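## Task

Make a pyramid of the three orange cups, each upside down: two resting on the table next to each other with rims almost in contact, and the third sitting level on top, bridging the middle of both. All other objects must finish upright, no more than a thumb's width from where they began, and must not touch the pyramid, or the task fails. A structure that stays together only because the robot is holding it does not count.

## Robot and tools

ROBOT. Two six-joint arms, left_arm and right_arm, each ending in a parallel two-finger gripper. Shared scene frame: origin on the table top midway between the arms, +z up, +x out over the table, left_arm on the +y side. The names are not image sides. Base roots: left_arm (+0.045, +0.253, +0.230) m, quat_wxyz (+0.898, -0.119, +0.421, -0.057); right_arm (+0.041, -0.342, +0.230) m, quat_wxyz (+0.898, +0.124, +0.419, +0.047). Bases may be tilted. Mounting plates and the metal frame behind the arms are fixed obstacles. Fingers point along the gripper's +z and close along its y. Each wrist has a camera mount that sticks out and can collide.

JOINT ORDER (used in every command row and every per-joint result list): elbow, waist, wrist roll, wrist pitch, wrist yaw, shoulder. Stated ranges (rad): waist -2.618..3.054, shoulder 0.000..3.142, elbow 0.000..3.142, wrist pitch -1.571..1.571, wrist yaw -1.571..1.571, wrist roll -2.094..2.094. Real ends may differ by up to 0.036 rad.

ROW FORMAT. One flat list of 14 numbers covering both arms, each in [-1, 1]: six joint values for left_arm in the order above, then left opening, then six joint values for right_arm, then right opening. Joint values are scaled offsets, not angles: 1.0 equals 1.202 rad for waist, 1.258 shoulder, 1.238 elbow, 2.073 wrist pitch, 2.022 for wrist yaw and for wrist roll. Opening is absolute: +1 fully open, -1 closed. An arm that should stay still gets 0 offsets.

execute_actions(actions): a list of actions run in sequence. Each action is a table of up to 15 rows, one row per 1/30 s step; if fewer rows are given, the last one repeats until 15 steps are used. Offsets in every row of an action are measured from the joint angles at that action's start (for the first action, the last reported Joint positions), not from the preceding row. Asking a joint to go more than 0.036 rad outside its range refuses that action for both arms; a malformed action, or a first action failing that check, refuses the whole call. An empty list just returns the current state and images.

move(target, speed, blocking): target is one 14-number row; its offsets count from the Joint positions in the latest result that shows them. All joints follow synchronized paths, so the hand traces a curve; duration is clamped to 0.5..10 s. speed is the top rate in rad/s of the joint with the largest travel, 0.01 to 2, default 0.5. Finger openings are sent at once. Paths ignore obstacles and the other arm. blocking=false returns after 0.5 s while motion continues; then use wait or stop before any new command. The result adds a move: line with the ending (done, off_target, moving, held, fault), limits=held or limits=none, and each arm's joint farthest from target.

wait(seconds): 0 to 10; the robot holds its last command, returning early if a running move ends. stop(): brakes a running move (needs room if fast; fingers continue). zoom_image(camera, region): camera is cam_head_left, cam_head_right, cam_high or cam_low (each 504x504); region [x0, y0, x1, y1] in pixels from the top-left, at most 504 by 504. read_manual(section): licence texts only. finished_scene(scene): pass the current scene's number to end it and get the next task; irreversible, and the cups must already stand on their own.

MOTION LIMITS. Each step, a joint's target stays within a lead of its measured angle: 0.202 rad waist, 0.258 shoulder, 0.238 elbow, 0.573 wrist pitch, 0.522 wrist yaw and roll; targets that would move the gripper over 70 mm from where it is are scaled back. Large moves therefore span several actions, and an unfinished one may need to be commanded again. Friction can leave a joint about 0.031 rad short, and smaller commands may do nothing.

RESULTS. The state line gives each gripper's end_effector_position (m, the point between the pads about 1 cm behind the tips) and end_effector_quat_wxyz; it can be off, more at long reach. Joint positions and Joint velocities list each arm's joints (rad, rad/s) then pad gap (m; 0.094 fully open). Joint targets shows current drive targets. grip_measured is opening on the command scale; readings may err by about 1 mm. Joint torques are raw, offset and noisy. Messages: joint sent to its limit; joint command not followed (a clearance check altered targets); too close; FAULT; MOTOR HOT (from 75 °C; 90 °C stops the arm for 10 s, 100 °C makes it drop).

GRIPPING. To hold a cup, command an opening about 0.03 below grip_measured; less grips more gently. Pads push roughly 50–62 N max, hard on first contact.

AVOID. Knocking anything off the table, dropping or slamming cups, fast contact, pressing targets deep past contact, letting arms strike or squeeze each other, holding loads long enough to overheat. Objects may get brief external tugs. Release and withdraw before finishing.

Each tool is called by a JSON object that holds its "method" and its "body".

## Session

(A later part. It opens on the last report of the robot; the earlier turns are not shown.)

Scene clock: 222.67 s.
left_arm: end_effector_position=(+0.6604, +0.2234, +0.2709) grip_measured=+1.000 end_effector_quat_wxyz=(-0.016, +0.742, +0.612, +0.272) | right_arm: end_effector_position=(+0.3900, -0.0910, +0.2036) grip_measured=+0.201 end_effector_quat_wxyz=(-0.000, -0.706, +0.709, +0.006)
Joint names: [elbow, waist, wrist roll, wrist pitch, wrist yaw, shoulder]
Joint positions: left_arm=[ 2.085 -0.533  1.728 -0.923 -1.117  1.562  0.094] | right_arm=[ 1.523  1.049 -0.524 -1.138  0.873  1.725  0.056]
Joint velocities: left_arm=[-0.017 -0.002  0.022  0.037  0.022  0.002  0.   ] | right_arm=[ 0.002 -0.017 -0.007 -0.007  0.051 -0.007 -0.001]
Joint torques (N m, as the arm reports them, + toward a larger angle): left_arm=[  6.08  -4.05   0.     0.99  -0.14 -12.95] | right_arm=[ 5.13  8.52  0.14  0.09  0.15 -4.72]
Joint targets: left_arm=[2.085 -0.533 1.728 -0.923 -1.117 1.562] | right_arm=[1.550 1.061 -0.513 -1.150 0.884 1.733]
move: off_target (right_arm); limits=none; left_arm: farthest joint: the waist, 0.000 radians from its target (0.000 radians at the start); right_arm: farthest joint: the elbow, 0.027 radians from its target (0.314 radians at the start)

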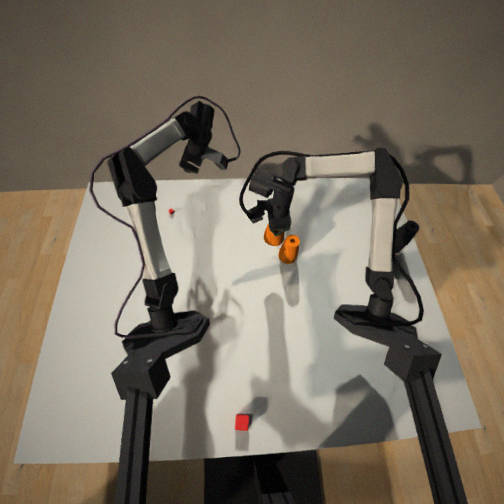

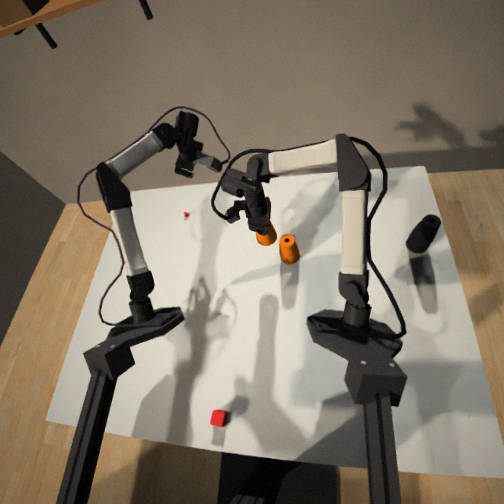

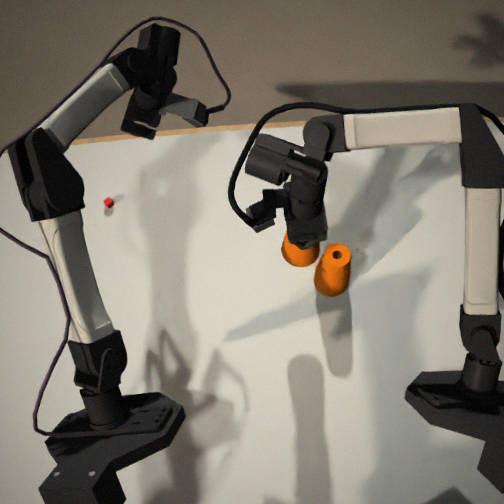

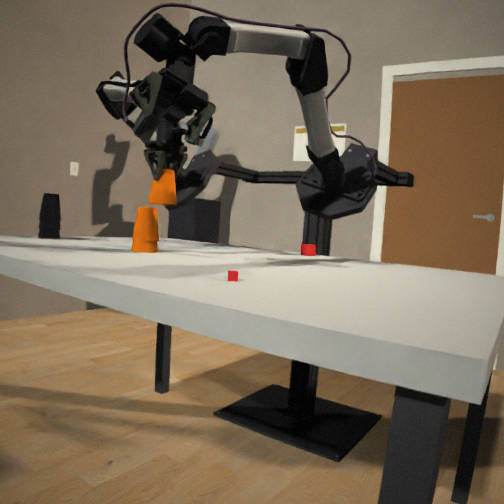

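{"method": "move", "body": {"target": [0,0,0,0,0,0,1, -0.187,-0.143,-0.126,0.215,-0.027,0.037,0.14], "speed": 0.35}}

{"method": "zoom_image", "body": {"camera": "cam_low", "region": [70, 100, 230, 260]}}

{"method": "zoom_image", "body": {"camera": "cam_high", "region": [240, 160, 400, 320]}}

Scene clock: 246.00 s.
left_arm: end_effector_position=(+0.6604, +0.2234, +0.2709) grip_measured=+1.000 end_effector_quat_wxyz=(-0.016, +0.742, +0.612, +0.272) | right_arm: end_effector_position=(+0.3813, -0.0891, +0.1188) grip_measured=+0.201 end_effector_quat_wxyz=(-0.001, -0.706, +0.708, -0.001)
Joint names: [elbow, waist, wrist roll, wrist pitch, wrist yaw, shoulder]
Joint positions: left_arm=[ 2.085 -0.533  1.728 -0.923 -1.117  1.562  0.094] | right_arm=[ 1.31   0.878 -0.768 -0.706  0.831  1.764  0.056]
Joint velocities: left_arm=[-0.002  0.007 -0.051  0.007  0.007 -0.002  0.   ] | right_arm=[ 0.002 -0.007  0.051 -0.007  0.007 -0.017 -0.   ]
Joint torques (N m, as the arm reports them, + toward a larger angle): left_arm=[  5.92  -4.09  -0.01   0.98  -0.12 -12.95] | right_arm=[ 1.49  7.33 -0.09  0.38 -0.09 -5.62]
Joint targets: left_arm=[2.085 -0.533 1.728 -0.923 -1.117 1.562] | right_arm=[1.292 0.877 -0.779 -0.693 0.818 1.771]
move: done; limits=none; left_arm: farthest joint: the waist, 0.000 radians from its target (0.000 radians at the start); right_arm: farthest joint: the elbow, 0.019 radians from its target (0.232 radians at the start)

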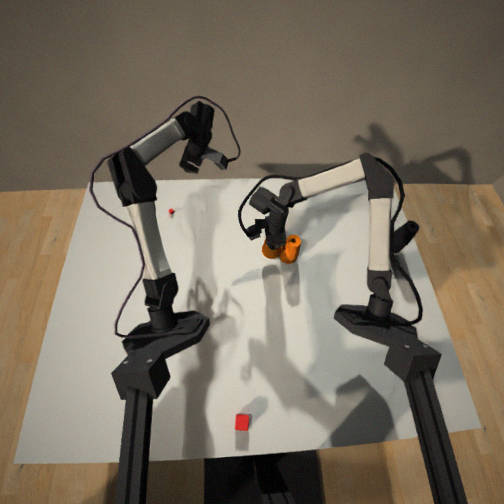

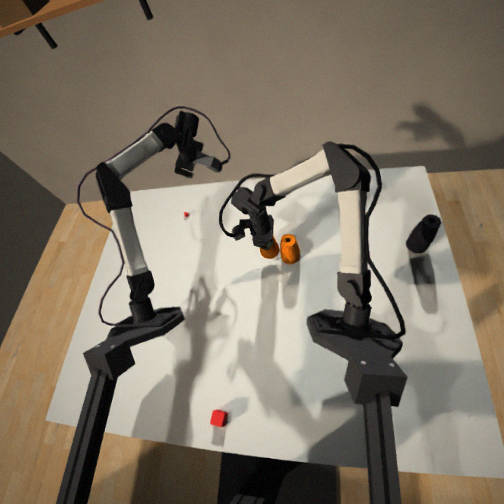

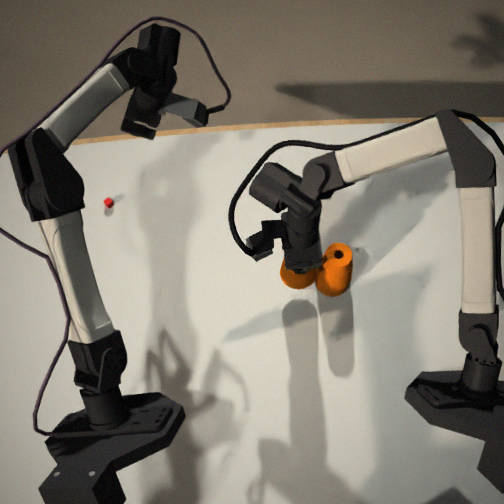

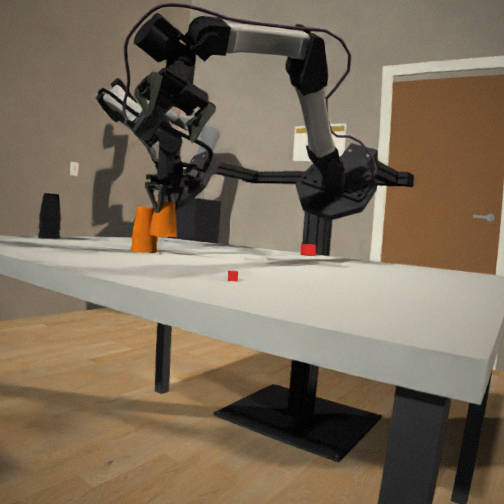

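Region (70, 100, 230, 260) of cam_low's 504x504 image, scaled by 3.150, with more detail than that image has.

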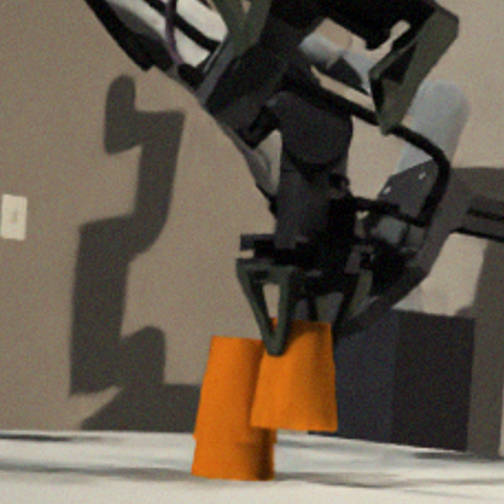

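Region (240, 160, 400, 320) of cam_high's 504x504 image, scaled by 3.150, with more detail than that image has.

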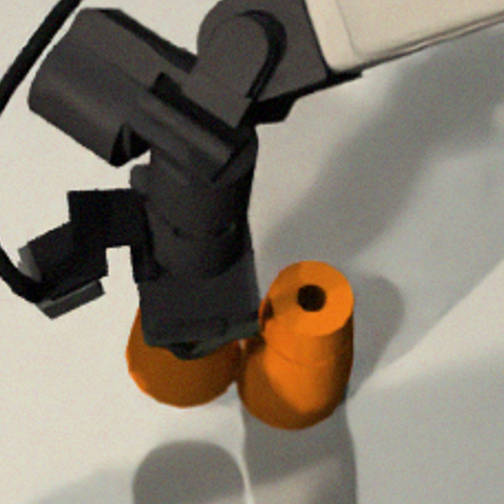

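{"method": "move", "body": {"target": [0,0,0,0,0,0,1, -0.047,-0.074,-0.062,0.093,-0.026,0.052,0.14], "speed": 0.2}}

{"method": "zoom_image", "body": {"camera": "cam_head_left", "region": [240, 200, 330, 290]}}

{"method": "zoom_image", "body": {"camera": "cam_high", "region": [260, 220, 380, 340]}}

{"method": "zoom_image", "body": {"camera": "cam_low", "region": [100, 160, 200, 260]}}

Scene clock: 272.30 s.
left_arm: end_effector_position=(+0.6604, +0.2234, +0.2709) grip_measured=+1.000 end_effector_quat_wxyz=(-0.016, +0.742, +0.612, +0.272) | right_arm: end_effector_position=(+0.3835, -0.0886, +0.0773) grip_measured=+0.201 end_effector_quat_wxyz=(-0.001, -0.706, +0.708, -0.000)
Joint names: [elbow, waist, wrist roll, wrist pitch, wrist yaw, shoulder]
Joint positions: left_arm=[ 2.085 -0.533  1.728 -0.923 -1.117  1.562  0.094] | right_arm=[ 1.271  0.791 -0.882 -0.527  0.792  1.82   0.056]
Joint velocities: left_arm=[-0.002  0.002 -0.081 -0.007  0.007  0.007  0.   ] | right_arm=[-0.002  0.012 -0.007 -0.007 -0.007 -0.017 -0.002]
Joint torques (N m, as the arm reports them, + toward a larger angle): left_arm=[  5.97  -4.13  -0.01   1.    -0.13 -12.9 ] | right_arm=[ 1.11  7.38 -0.1   0.4  -0.09 -6.09]
Joint targets: left_arm=[2.085 -0.533 1.728 -0.923 -1.117 1.562] | right_arm=[1.252 0.789 -0.893 -0.514 0.779 1.829]
move: done; limits=none; left_arm: farthest joint: the waist, 0.000 radians from its target (0.000 radians at the start); right_arm: farthest joint: the elbow, 0.019 radians from its target (0.058 radians at the start)

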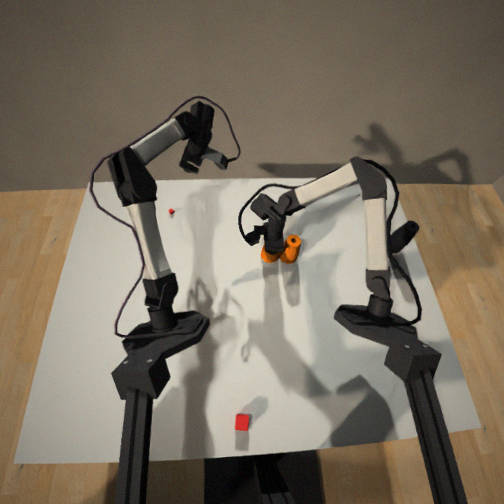

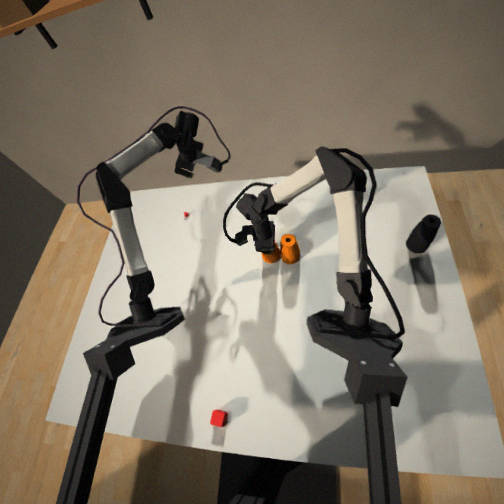

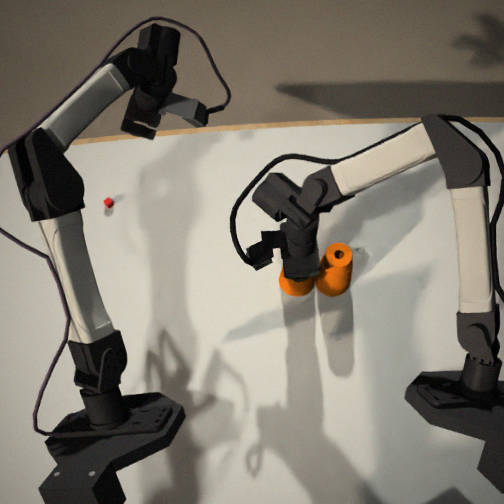

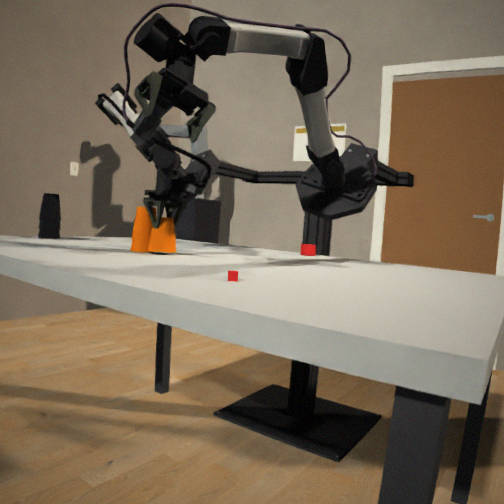

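Region (240, 200, 330, 290) of cam_head_left's 504x504 image, scaled by 5.600, with more detail than that image has.

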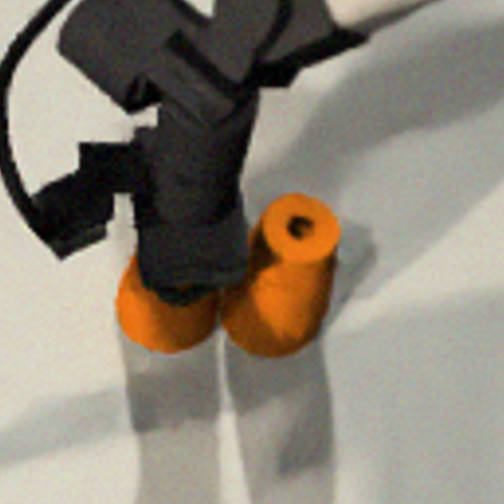

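Region (260, 220, 380, 340) of cam_high's 504x504 image, scaled by 4.200, with more detail than that image has.

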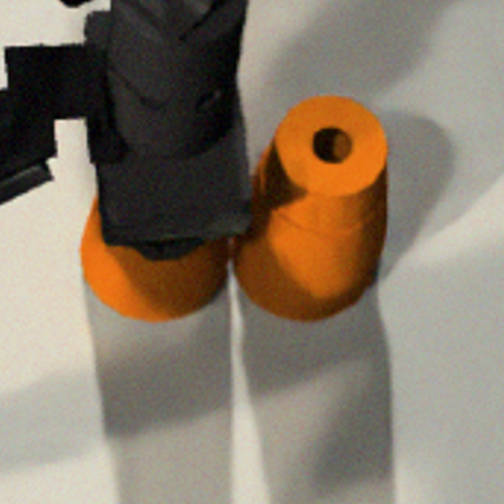

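Region (100, 160, 200, 260) of cam_low's 504x504 image, scaled by 5.040, with more detail than that image has.

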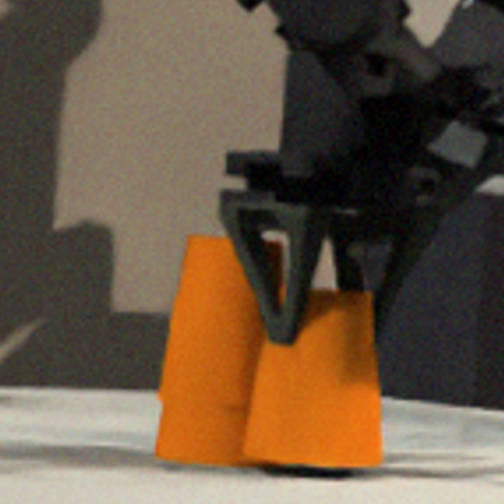

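{"method": "move", "body": {"target": [0,0,0,0,0,0,1, -0.021,-0.017,-0.016,0.023,-0.010,0.016,0.14], "speed": 0.1}}

{"method": "zoom_image", "body": {"camera": "cam_low", "region": [100, 160, 200, 260]}}

Scene clock: 282.40 s.
left_arm: end_effector_position=(+0.6604, +0.2234, +0.2709) grip_measured=+1.000 end_effector_quat_wxyz=(-0.016, +0.742, +0.612, +0.272) | right_arm: end_effector_position=(+0.3865, -0.0890, +0.0698) grip_measured=+0.201 end_effector_quat_wxyz=(+0.000, -0.705, +0.710, -0.002)
Joint names: [elbow, waist, wrist roll, wrist pitch, wrist yaw, shoulder]
Joint positions: left_arm=[ 2.085 -0.533  1.728 -0.923 -1.117  1.562  0.094] | right_arm=[ 1.271  0.772 -0.903 -0.496  0.786  1.832  0.056]
Joint velocities: left_arm=[ 0.012 -0.012 -0.11   0.051  0.007 -0.002  0.   ] | right_arm=[ 0.017 -0.002 -0.066  0.051  0.022 -0.007 -0.   ]
Joint torques (N m, as the arm reports them, + toward a larger angle): left_arm=[  6.07  -4.14  -0.02   1.    -0.13 -12.98] | right_arm=[ 0.56  7.35 -0.08  0.44 -0.09 -6.11]
Joint targets: left_arm=[2.085 -0.533 1.728 -0.923 -1.117 1.562] | right_arm=[1.245 0.770 -0.915 -0.480 0.772 1.841]
move: off_target (right_arm); limits=none; left_arm: farthest joint: the waist, 0.000 radians from its target (0.000 radians at the start); right_arm: farthest joint: the elbow, 0.026 radians from its target (0.026 radians at the start)

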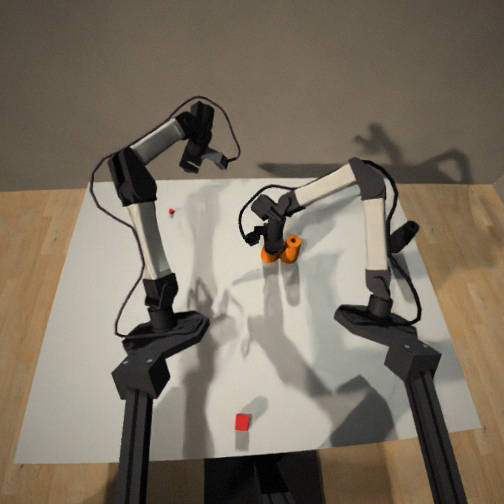

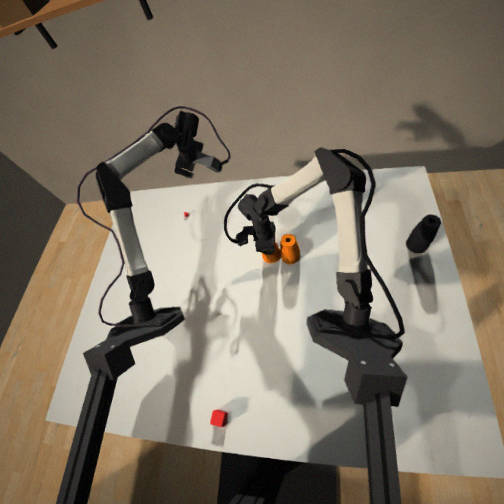

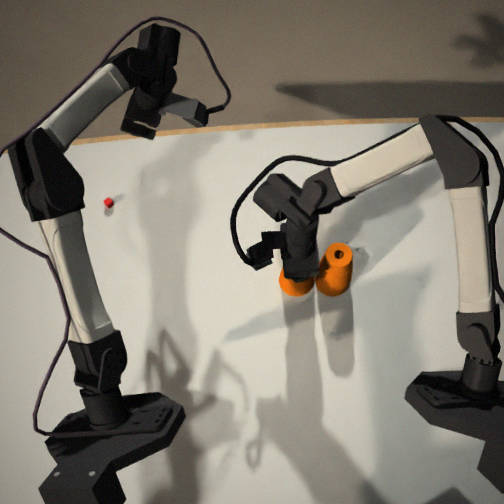

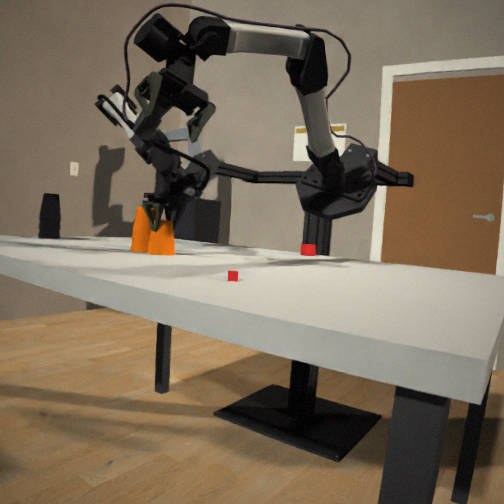

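Region (100, 160, 200, 260) of cam_low's 504x504 image, scaled by 5.040, with more detail than that image has.

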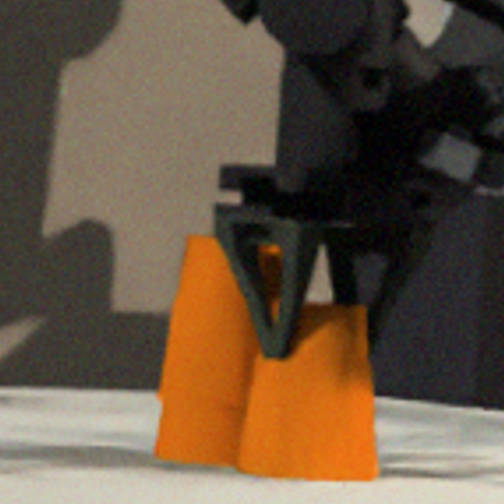

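{"method": "execute_actions", "body": {"actions": [[[0,0,0,0,0,0,1,0,0,0,0,0,0,0.5]],[[0,0,0,0,0,0,1,0,0,0,0,0,0,1]]]}}

{"method": "move", "body": {"target": [0,0,0,0,0,0,1, 0.044,0.091,0.067,-0.100,0.022,-0.068,1], "speed": 0.5}}

{"method": "move", "body": {"target": [0,0,0,0,0,0,1, -0.123,-0.019,-0.016,-0.072,-0.005,-0.262,1], "speed": 0.5}}

{"method": "zoom_image", "body": {"camera": "cam_low", "region": [70, 100, 230, 260]}}

{"method": "zoom_image", "body": {"camera": "cam_high", "region": [240, 160, 400, 320]}}

Scene clock: 304.47 s.
left_arm: end_effector_position=(+0.6604, +0.2234, +0.2709) grip_measured=+1.000 end_effector_quat_wxyz=(-0.016, +0.742, +0.612, +0.272) | right_arm: end_effector_position=(+0.3865, -0.0890, +0.0698) grip_measured=+1.000 end_effector_quat_wxyz=(+0.000, -0.705, +0.709, -0.002)
Joint names: [elbow, waist, wrist roll, wrist pitch, wrist yaw, shoulder]
Joint positions: left_arm=[ 2.085 -0.533  1.728 -0.923 -1.117  1.562  0.094] | right_arm=[ 1.271  0.772 -0.904 -0.496  0.786  1.832  0.094]
Joint velocities: left_arm=[-0.027 -0.007  0.081  0.037  0.007  0.002  0.   ] | right_arm=[-0.007 -0.007 -0.007 -0.007 -0.051 -0.002  0.   ]
Joint torques (N m, as the arm reports them, + toward a larger angle): left_arm=[  5.96  -4.16  -0.01   0.99  -0.11 -12.89] | right_arm=[ 2.5   7.55  0.03  0.23  0.03 -6.8 ]
Joint targets: left_arm=[2.085 -0.533 1.728 -0.923 -1.117 1.562] | right_arm=[1.271 0.772 -0.904 -0.496 0.786 1.832]

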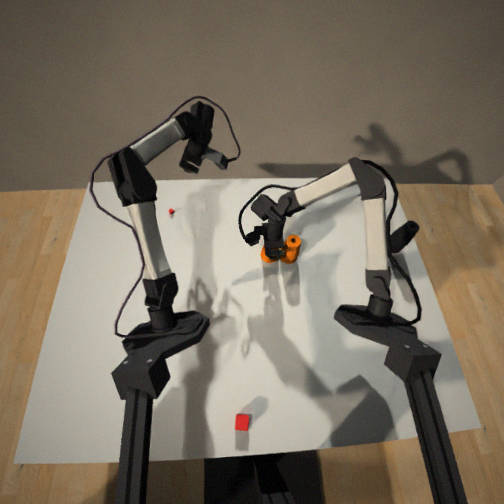

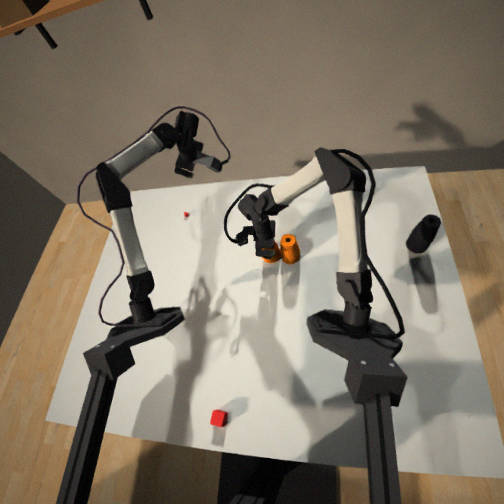

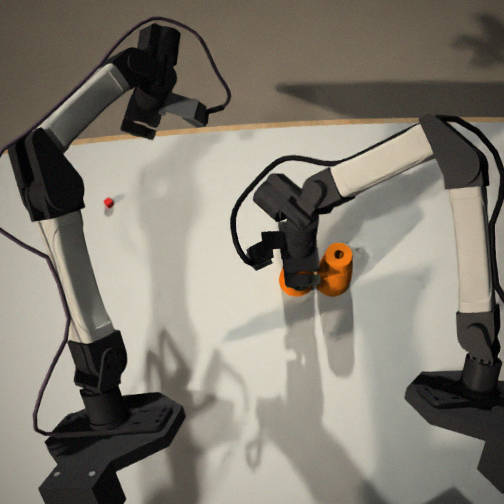

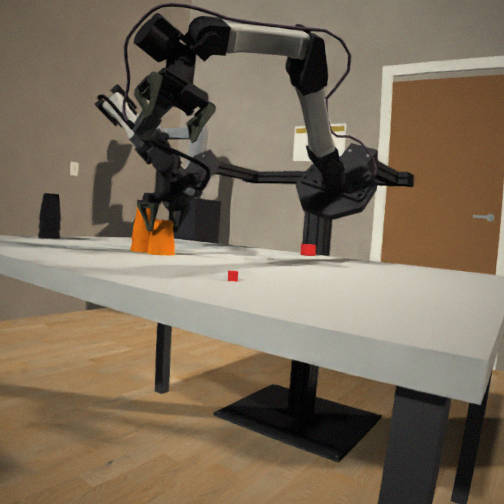

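Scene clock: 305.67 s.
left_arm: end_effector_position=(+0.6604, +0.2234, +0.2709) grip_measured=+1.000 end_effector_quat_wxyz=(-0.016, +0.742, +0.612, +0.272) | right_arm: end_effector_position=(+0.3820, -0.0882, +0.1179) grip_measured=+1.000 end_effector_quat_wxyz=(+0.002, -0.705, +0.709, +0.005)
Joint names: [elbow, waist, wrist roll, wrist pitch, wrist yaw, shoulder]
Joint positions: left_arm=[ 2.085 -0.533  1.728 -0.923 -1.117  1.562  0.094] | right_arm=[ 1.305  0.873 -0.779 -0.692  0.819  1.759  0.094]
Joint velocities: left_arm=[ 0.007  0.017 -0.037 -0.11  -0.022 -0.007  0.   ] | right_arm=[ 0.012 -0.007  0.066 -0.022 -0.066  0.017  0.   ]
Joint torques (N m, as the arm reports them, + toward a larger angle): left_arm=[  5.94  -4.12  -0.01   0.99  -0.13 -12.85] | right_arm=[ 4.33  8.18  0.13  0.09  0.14 -7.23]
Joint targets: left_arm=[2.085 -0.533 1.728 -0.923 -1.117 1.562] | right_arm=[1.326 0.882 -0.768 -0.703 0.830 1.746]
move: done; limits=none; left_arm: farthest joint: the waist, 0.000 radians from its target (0.000 radians at the start); right_arm: farthest joint: the elbow, 0.020 radians from its target (0.054 radians at the start)

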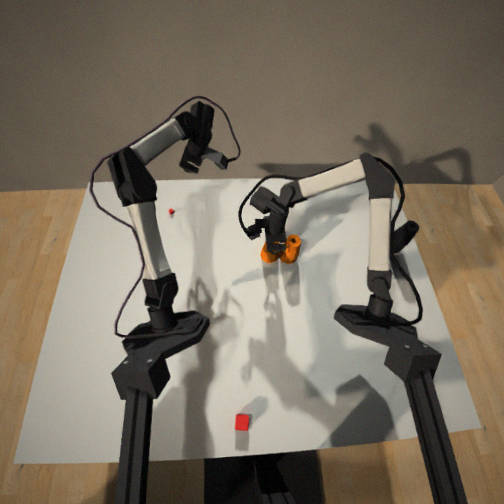

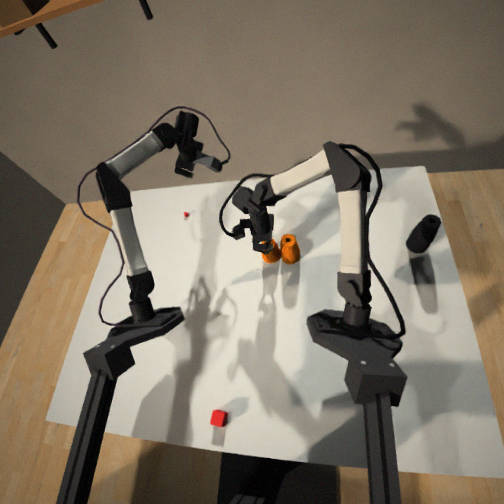

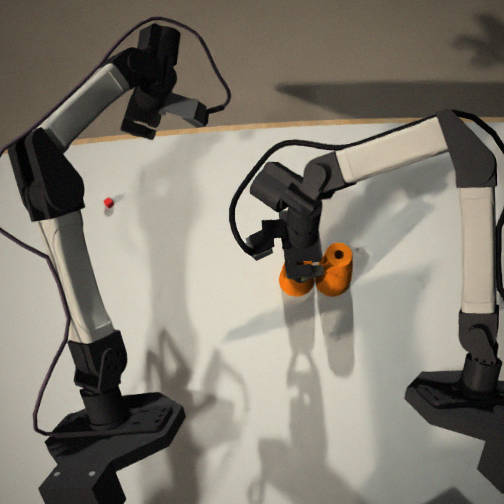

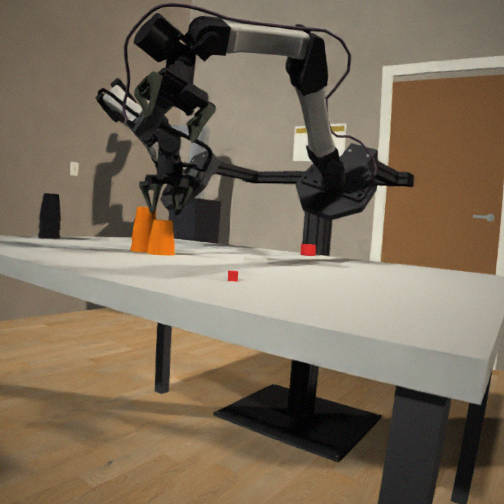

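Scene clock: 306.93 s.
left_arm: end_effector_position=(+0.6604, +0.2234, +0.2709) grip_measured=+1.000 end_effector_quat_wxyz=(-0.016, +0.742, +0.612, +0.272) | right_arm: end_effector_position=(+0.3951, -0.1621, +0.1662) grip_measured=+1.000 end_effector_quat_wxyz=(+0.013, -0.696, +0.718, +0.001)
Joint names: [elbow, waist, wrist roll, wrist pitch, wrist yaw, shoulder]
Joint positions: left_arm=[ 2.085 -0.533  1.728 -0.923 -1.117  1.562  0.094] | right_arm=[ 1.176  0.855 -0.801 -0.829  0.819  1.443  0.094]
Joint velocities: left_arm=[-0.002 -0.007 -0.037 -0.081 -0.037  0.002  0.   ] | right_arm=[-0.002 -0.012  0.022 -0.037  0.037  0.007  0.   ]
Joint torques (N m, as the arm reports them, + toward a larger angle): left_arm=[  6.01  -4.18  -0.01   1.01  -0.12 -12.94] | right_arm=[ 1.51  4.8  -0.08  0.15 -0.06 -6.12]
Joint targets: left_arm=[2.085 -0.533 1.728 -0.923 -1.117 1.562] | right_arm=[1.153 0.850 -0.812 -0.841 0.809 1.430]
move: off_target (right_arm); limits=none; left_arm: farthest joint: the waist, 0.000 radians from its target (0.000 radians at the start); right_arm: farthest joint: the elbow, 0.023 radians from its target (0.153 radians at the start)

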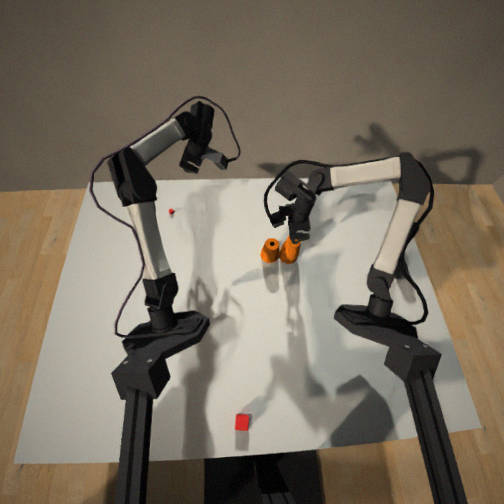

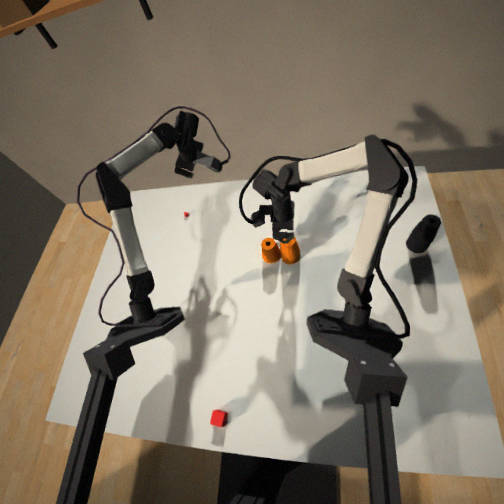

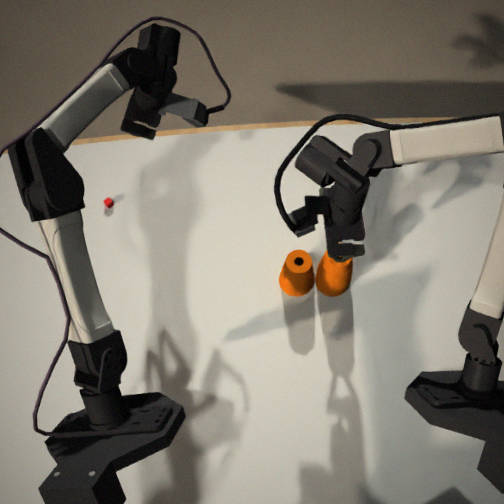

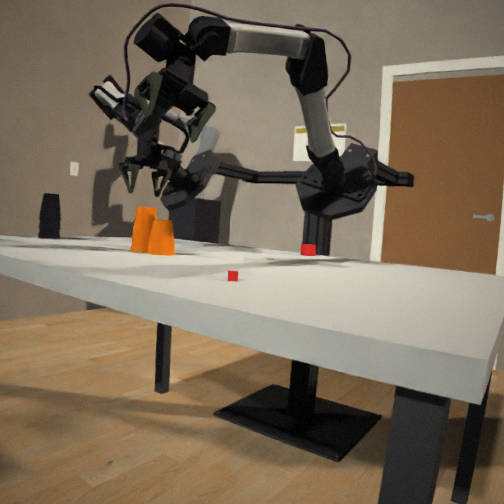

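Region (70, 100, 230, 260) of cam_low's 504x504 image, scaled by 3.150, with more detail than that image has.

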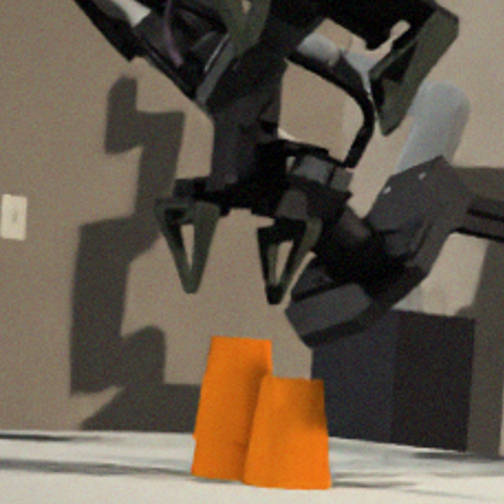

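Region (240, 160, 400, 320) of cam_high's 504x504 image, scaled by 3.150, with more detail than that image has.

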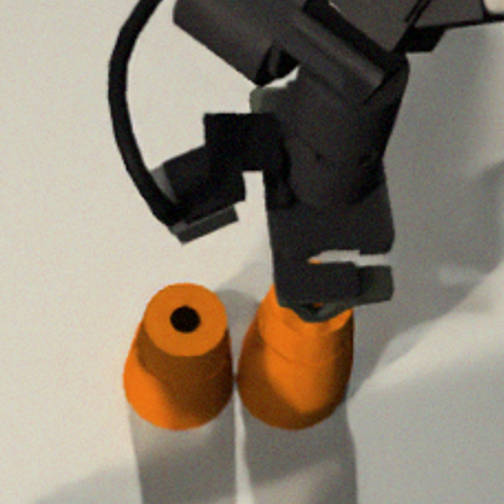

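{"method": "move", "body": {"target": [0,0,0,0,0,0,1, -0.117,-0.126,-0.097,0.151,-0.041,0.0755,1], "speed": 0.4}}

{"method": "zoom_image", "body": {"camera": "cam_low", "region": [70, 100, 230, 260]}}

{"method": "zoom_image", "body": {"camera": "cam_high", "region": [240, 160, 400, 320]}}

Scene clock: 332.13 s.
left_arm: end_effector_position=(+0.6604, +0.2234, +0.2709) grip_measured=+1.000 end_effector_quat_wxyz=(-0.016, +0.742, +0.612, +0.272) | right_arm: end_effector_position=(+0.3826, -0.1633, +0.0992) grip_measured=+1.000 end_effector_quat_wxyz=(-0.003, -0.708, +0.706, +0.000)
Joint names: [elbow, waist, wrist roll, wrist pitch, wrist yaw, shoulder]
Joint positions: left_arm=[ 2.085 -0.533  1.728 -0.923 -1.117  1.562  0.094] | right_arm=[ 1.049  0.706 -0.986 -0.53   0.749  1.53   0.094]
Joint velocities: left_arm=[-0.007 -0.012 -0.081 -0.007 -0.051  0.012  0.   ] | right_arm=[-0.002 -0.007 -0.037 -0.022 -0.022 -0.017  0.   ]
Joint torques (N m, as the arm reports them, + toward a larger angle): left_arm=[  5.97  -4.05  -0.01   1.    -0.13 -12.98] | right_arm=[ 1.33  5.18 -0.09  0.39 -0.09 -5.33]
Joint targets: left_arm=[2.085 -0.533 1.728 -0.923 -1.117 1.562] | right_arm=[1.031 0.703 -0.997 -0.516 0.736 1.538]
move: done; limits=none; left_arm: farthest joint: the waist, 0.000 radians from its target (0.000 radians at the start); right_arm: farthest joint: the elbow, 0.018 radians from its target (0.145 radians at the start)

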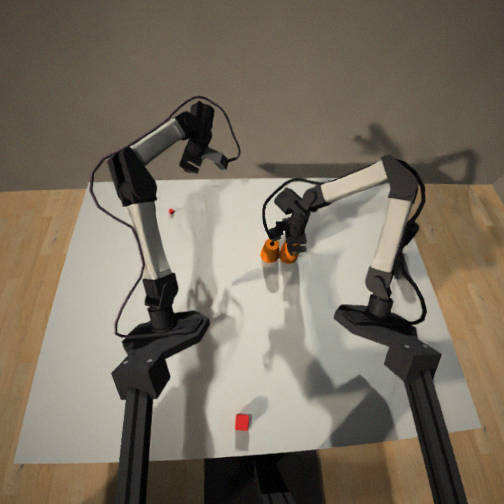

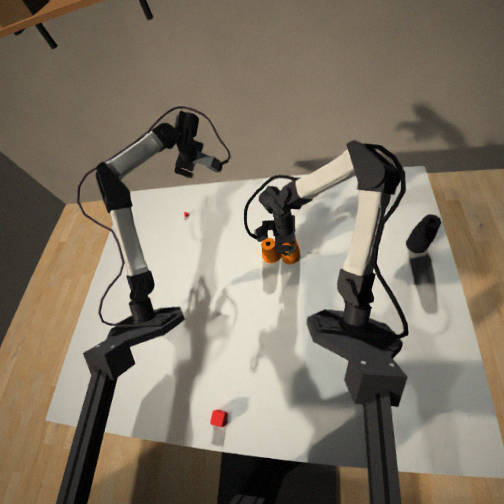

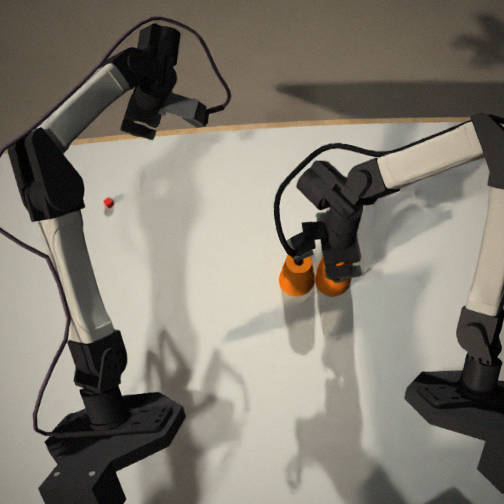

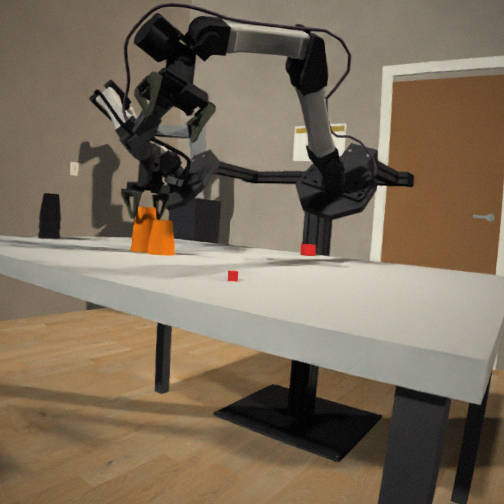

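Region (70, 100, 230, 260) of cam_low's 504x504 image, scaled by 3.150, with more detail than that image has.

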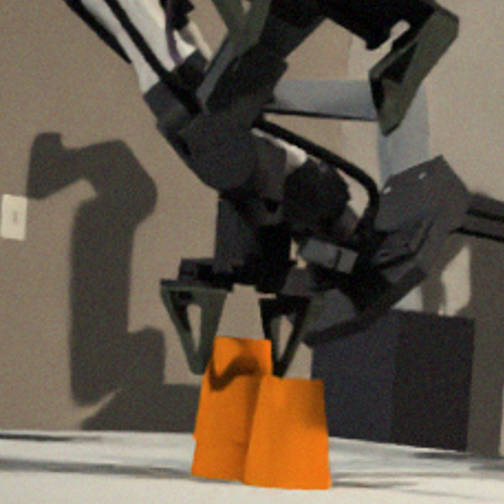

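Region (240, 160, 400, 320) of cam_high's 504x504 image, scaled by 3.150, with more detail than that image has.

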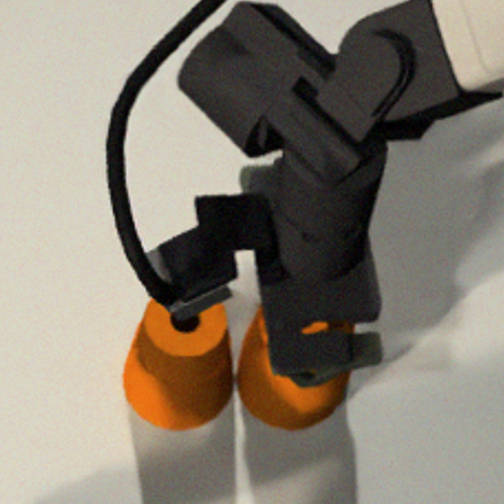

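{"method": "execute_actions", "body": {"actions": [[[0,0,0,0,0,0,1,0,0,0,0,0,0,0.3]],[[0,0,0,0,0,0,1,0,0,0,0,0,0,0.14]],[[0,0,0,0,0,0,1,0,0,0,0,0,0,0.14]]]}}

{"method": "move", "body": {"target": [0,0,0,0,0,0,1, 0.110,0.133,0.100,-0.167,0.043,-0.086,0.14], "speed": 0.3}}

{"method": "zoom_image", "body": {"camera": "cam_low", "region": [70, 100, 230, 260]}}

Scene clock: 345.03 s.
left_arm: end_effector_position=(+0.6604, +0.2234, +0.2709) grip_measured=+1.000 end_effector_quat_wxyz=(-0.016, +0.742, +0.612, +0.272) | right_arm: end_effector_position=(+0.3827, -0.1632, +0.0992) grip_measured=+0.214 end_effector_quat_wxyz=(-0.003, -0.708, +0.706, +0.000)
Joint names: [elbow, waist, wrist roll, wrist pitch, wrist yaw, shoulder]
Joint positions: left_arm=[ 2.085 -0.533  1.728 -0.923 -1.117  1.562  0.094] | right_arm=[ 1.049  0.706 -0.986 -0.53   0.749  1.53   0.057]
Joint velocities: left_arm=[ 0.002 -0.002 -0.022 -0.022  0.007  0.007  0.   ] | right_arm=[ 0.002 -0.002 -0.022  0.022 -0.051  0.007 -0.   ]
Joint torques (N m, as the arm reports them, + toward a larger angle): left_arm=[  5.99  -4.1   -0.01   0.99  -0.12 -12.88] | right_arm=[ 2.62  5.43  0.02  0.22  0.04 -5.91]
Joint targets: left_arm=[2.085 -0.533 1.728 -0.923 -1.117 1.562] | right_arm=[1.049 0.706 -0.986 -0.530 0.749 1.530]

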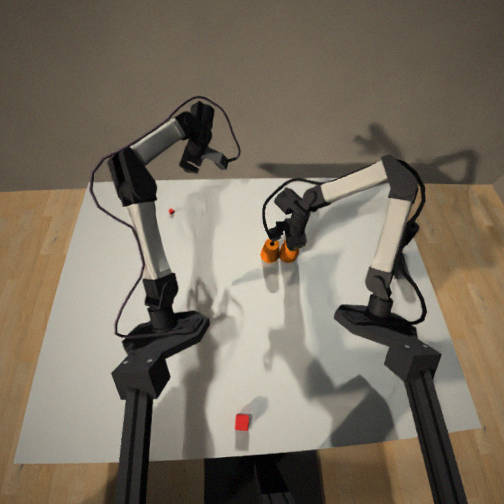

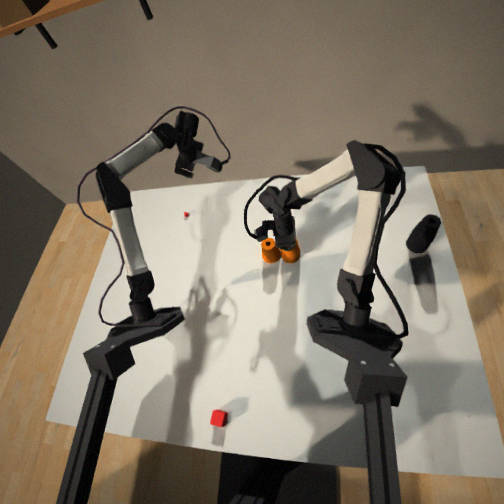

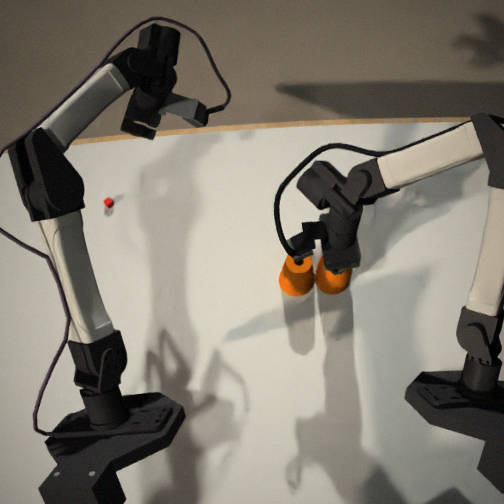

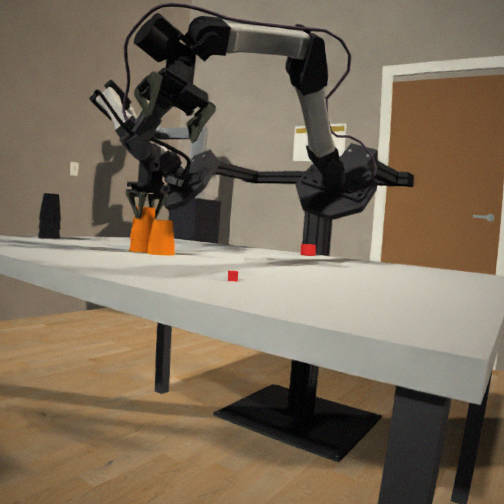

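Scene clock: 346.87 s.
left_arm: end_effector_position=(+0.6604, +0.2234, +0.2709) grip_measured=+1.000 end_effector_quat_wxyz=(-0.016, +0.742, +0.612, +0.272) | right_arm: end_effector_position=(+0.3868, -0.1694, +0.1646) grip_measured=+0.214 end_effector_quat_wxyz=(-0.003, -0.706, +0.708, -0.002)
Joint names: [elbow, waist, wrist roll, wrist pitch, wrist yaw, shoulder]
Joint positions: left_arm=[ 2.085 -0.533  1.728 -0.923 -1.117  1.562  0.094] | right_arm=[ 1.161  0.854 -0.795 -0.864  0.824  1.439  0.057]
Joint velocities: left_arm=[-0.002  0.012  0.007  0.007 -0.007  0.007  0.   ] | right_arm=[ 0.002  0.002  0.081 -0.037  0.007 -0.007  0.001]
Joint torques (N m, as the arm reports them, + toward a larger angle): left_arm=[  6.02  -4.13   0.     0.98  -0.13 -12.84] | right_arm=[ 4.84  6.19  0.14  0.06  0.14 -6.33]
Joint targets: left_arm=[2.085 -0.533 1.728 -0.923 -1.117 1.562] | right_arm=[1.185 0.866 -0.784 -0.876 0.836 1.422]
move: off_target (right_arm); limits=none; left_arm: farthest joint: the waist, 0.000 radians from its target (0.000 radians at the start); right_arm: farthest joint: the elbow, 0.024 radians from its target (0.136 radians at the start)

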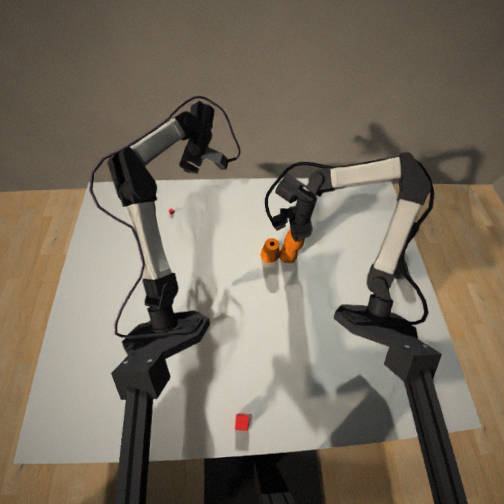

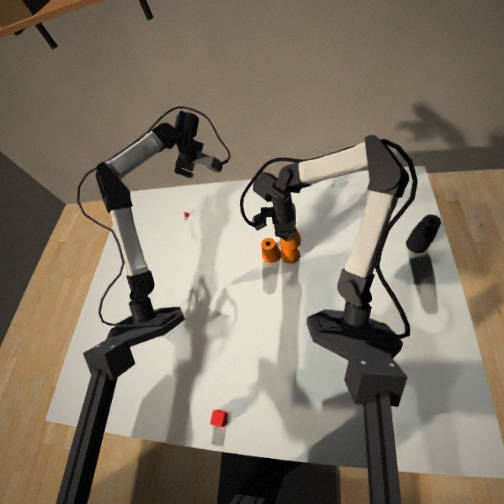

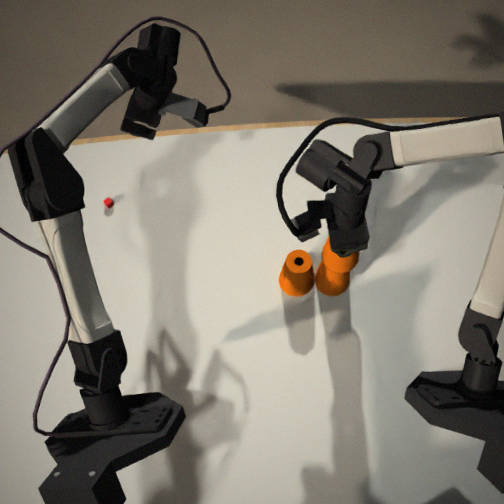

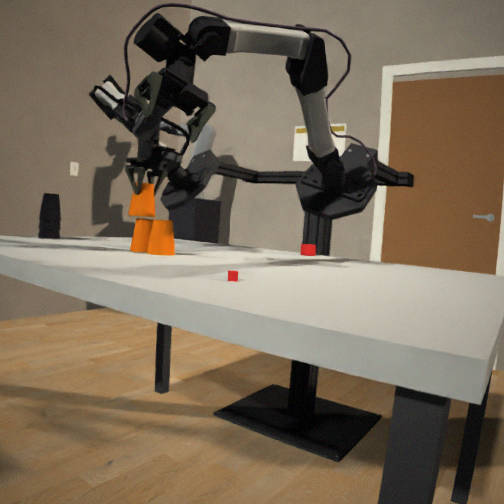

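Region (70, 100, 230, 260) of cam_low's 504x504 image, scaled by 3.150, with more detail than that image has.

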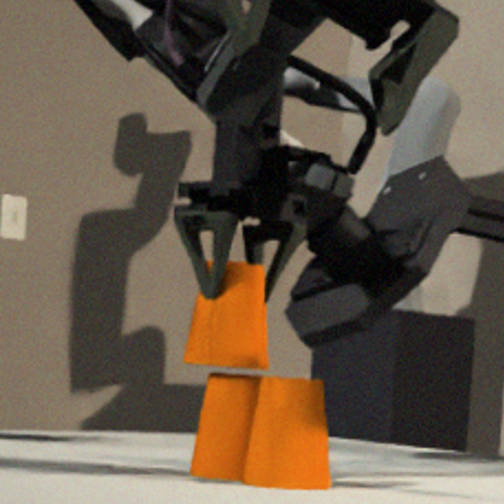

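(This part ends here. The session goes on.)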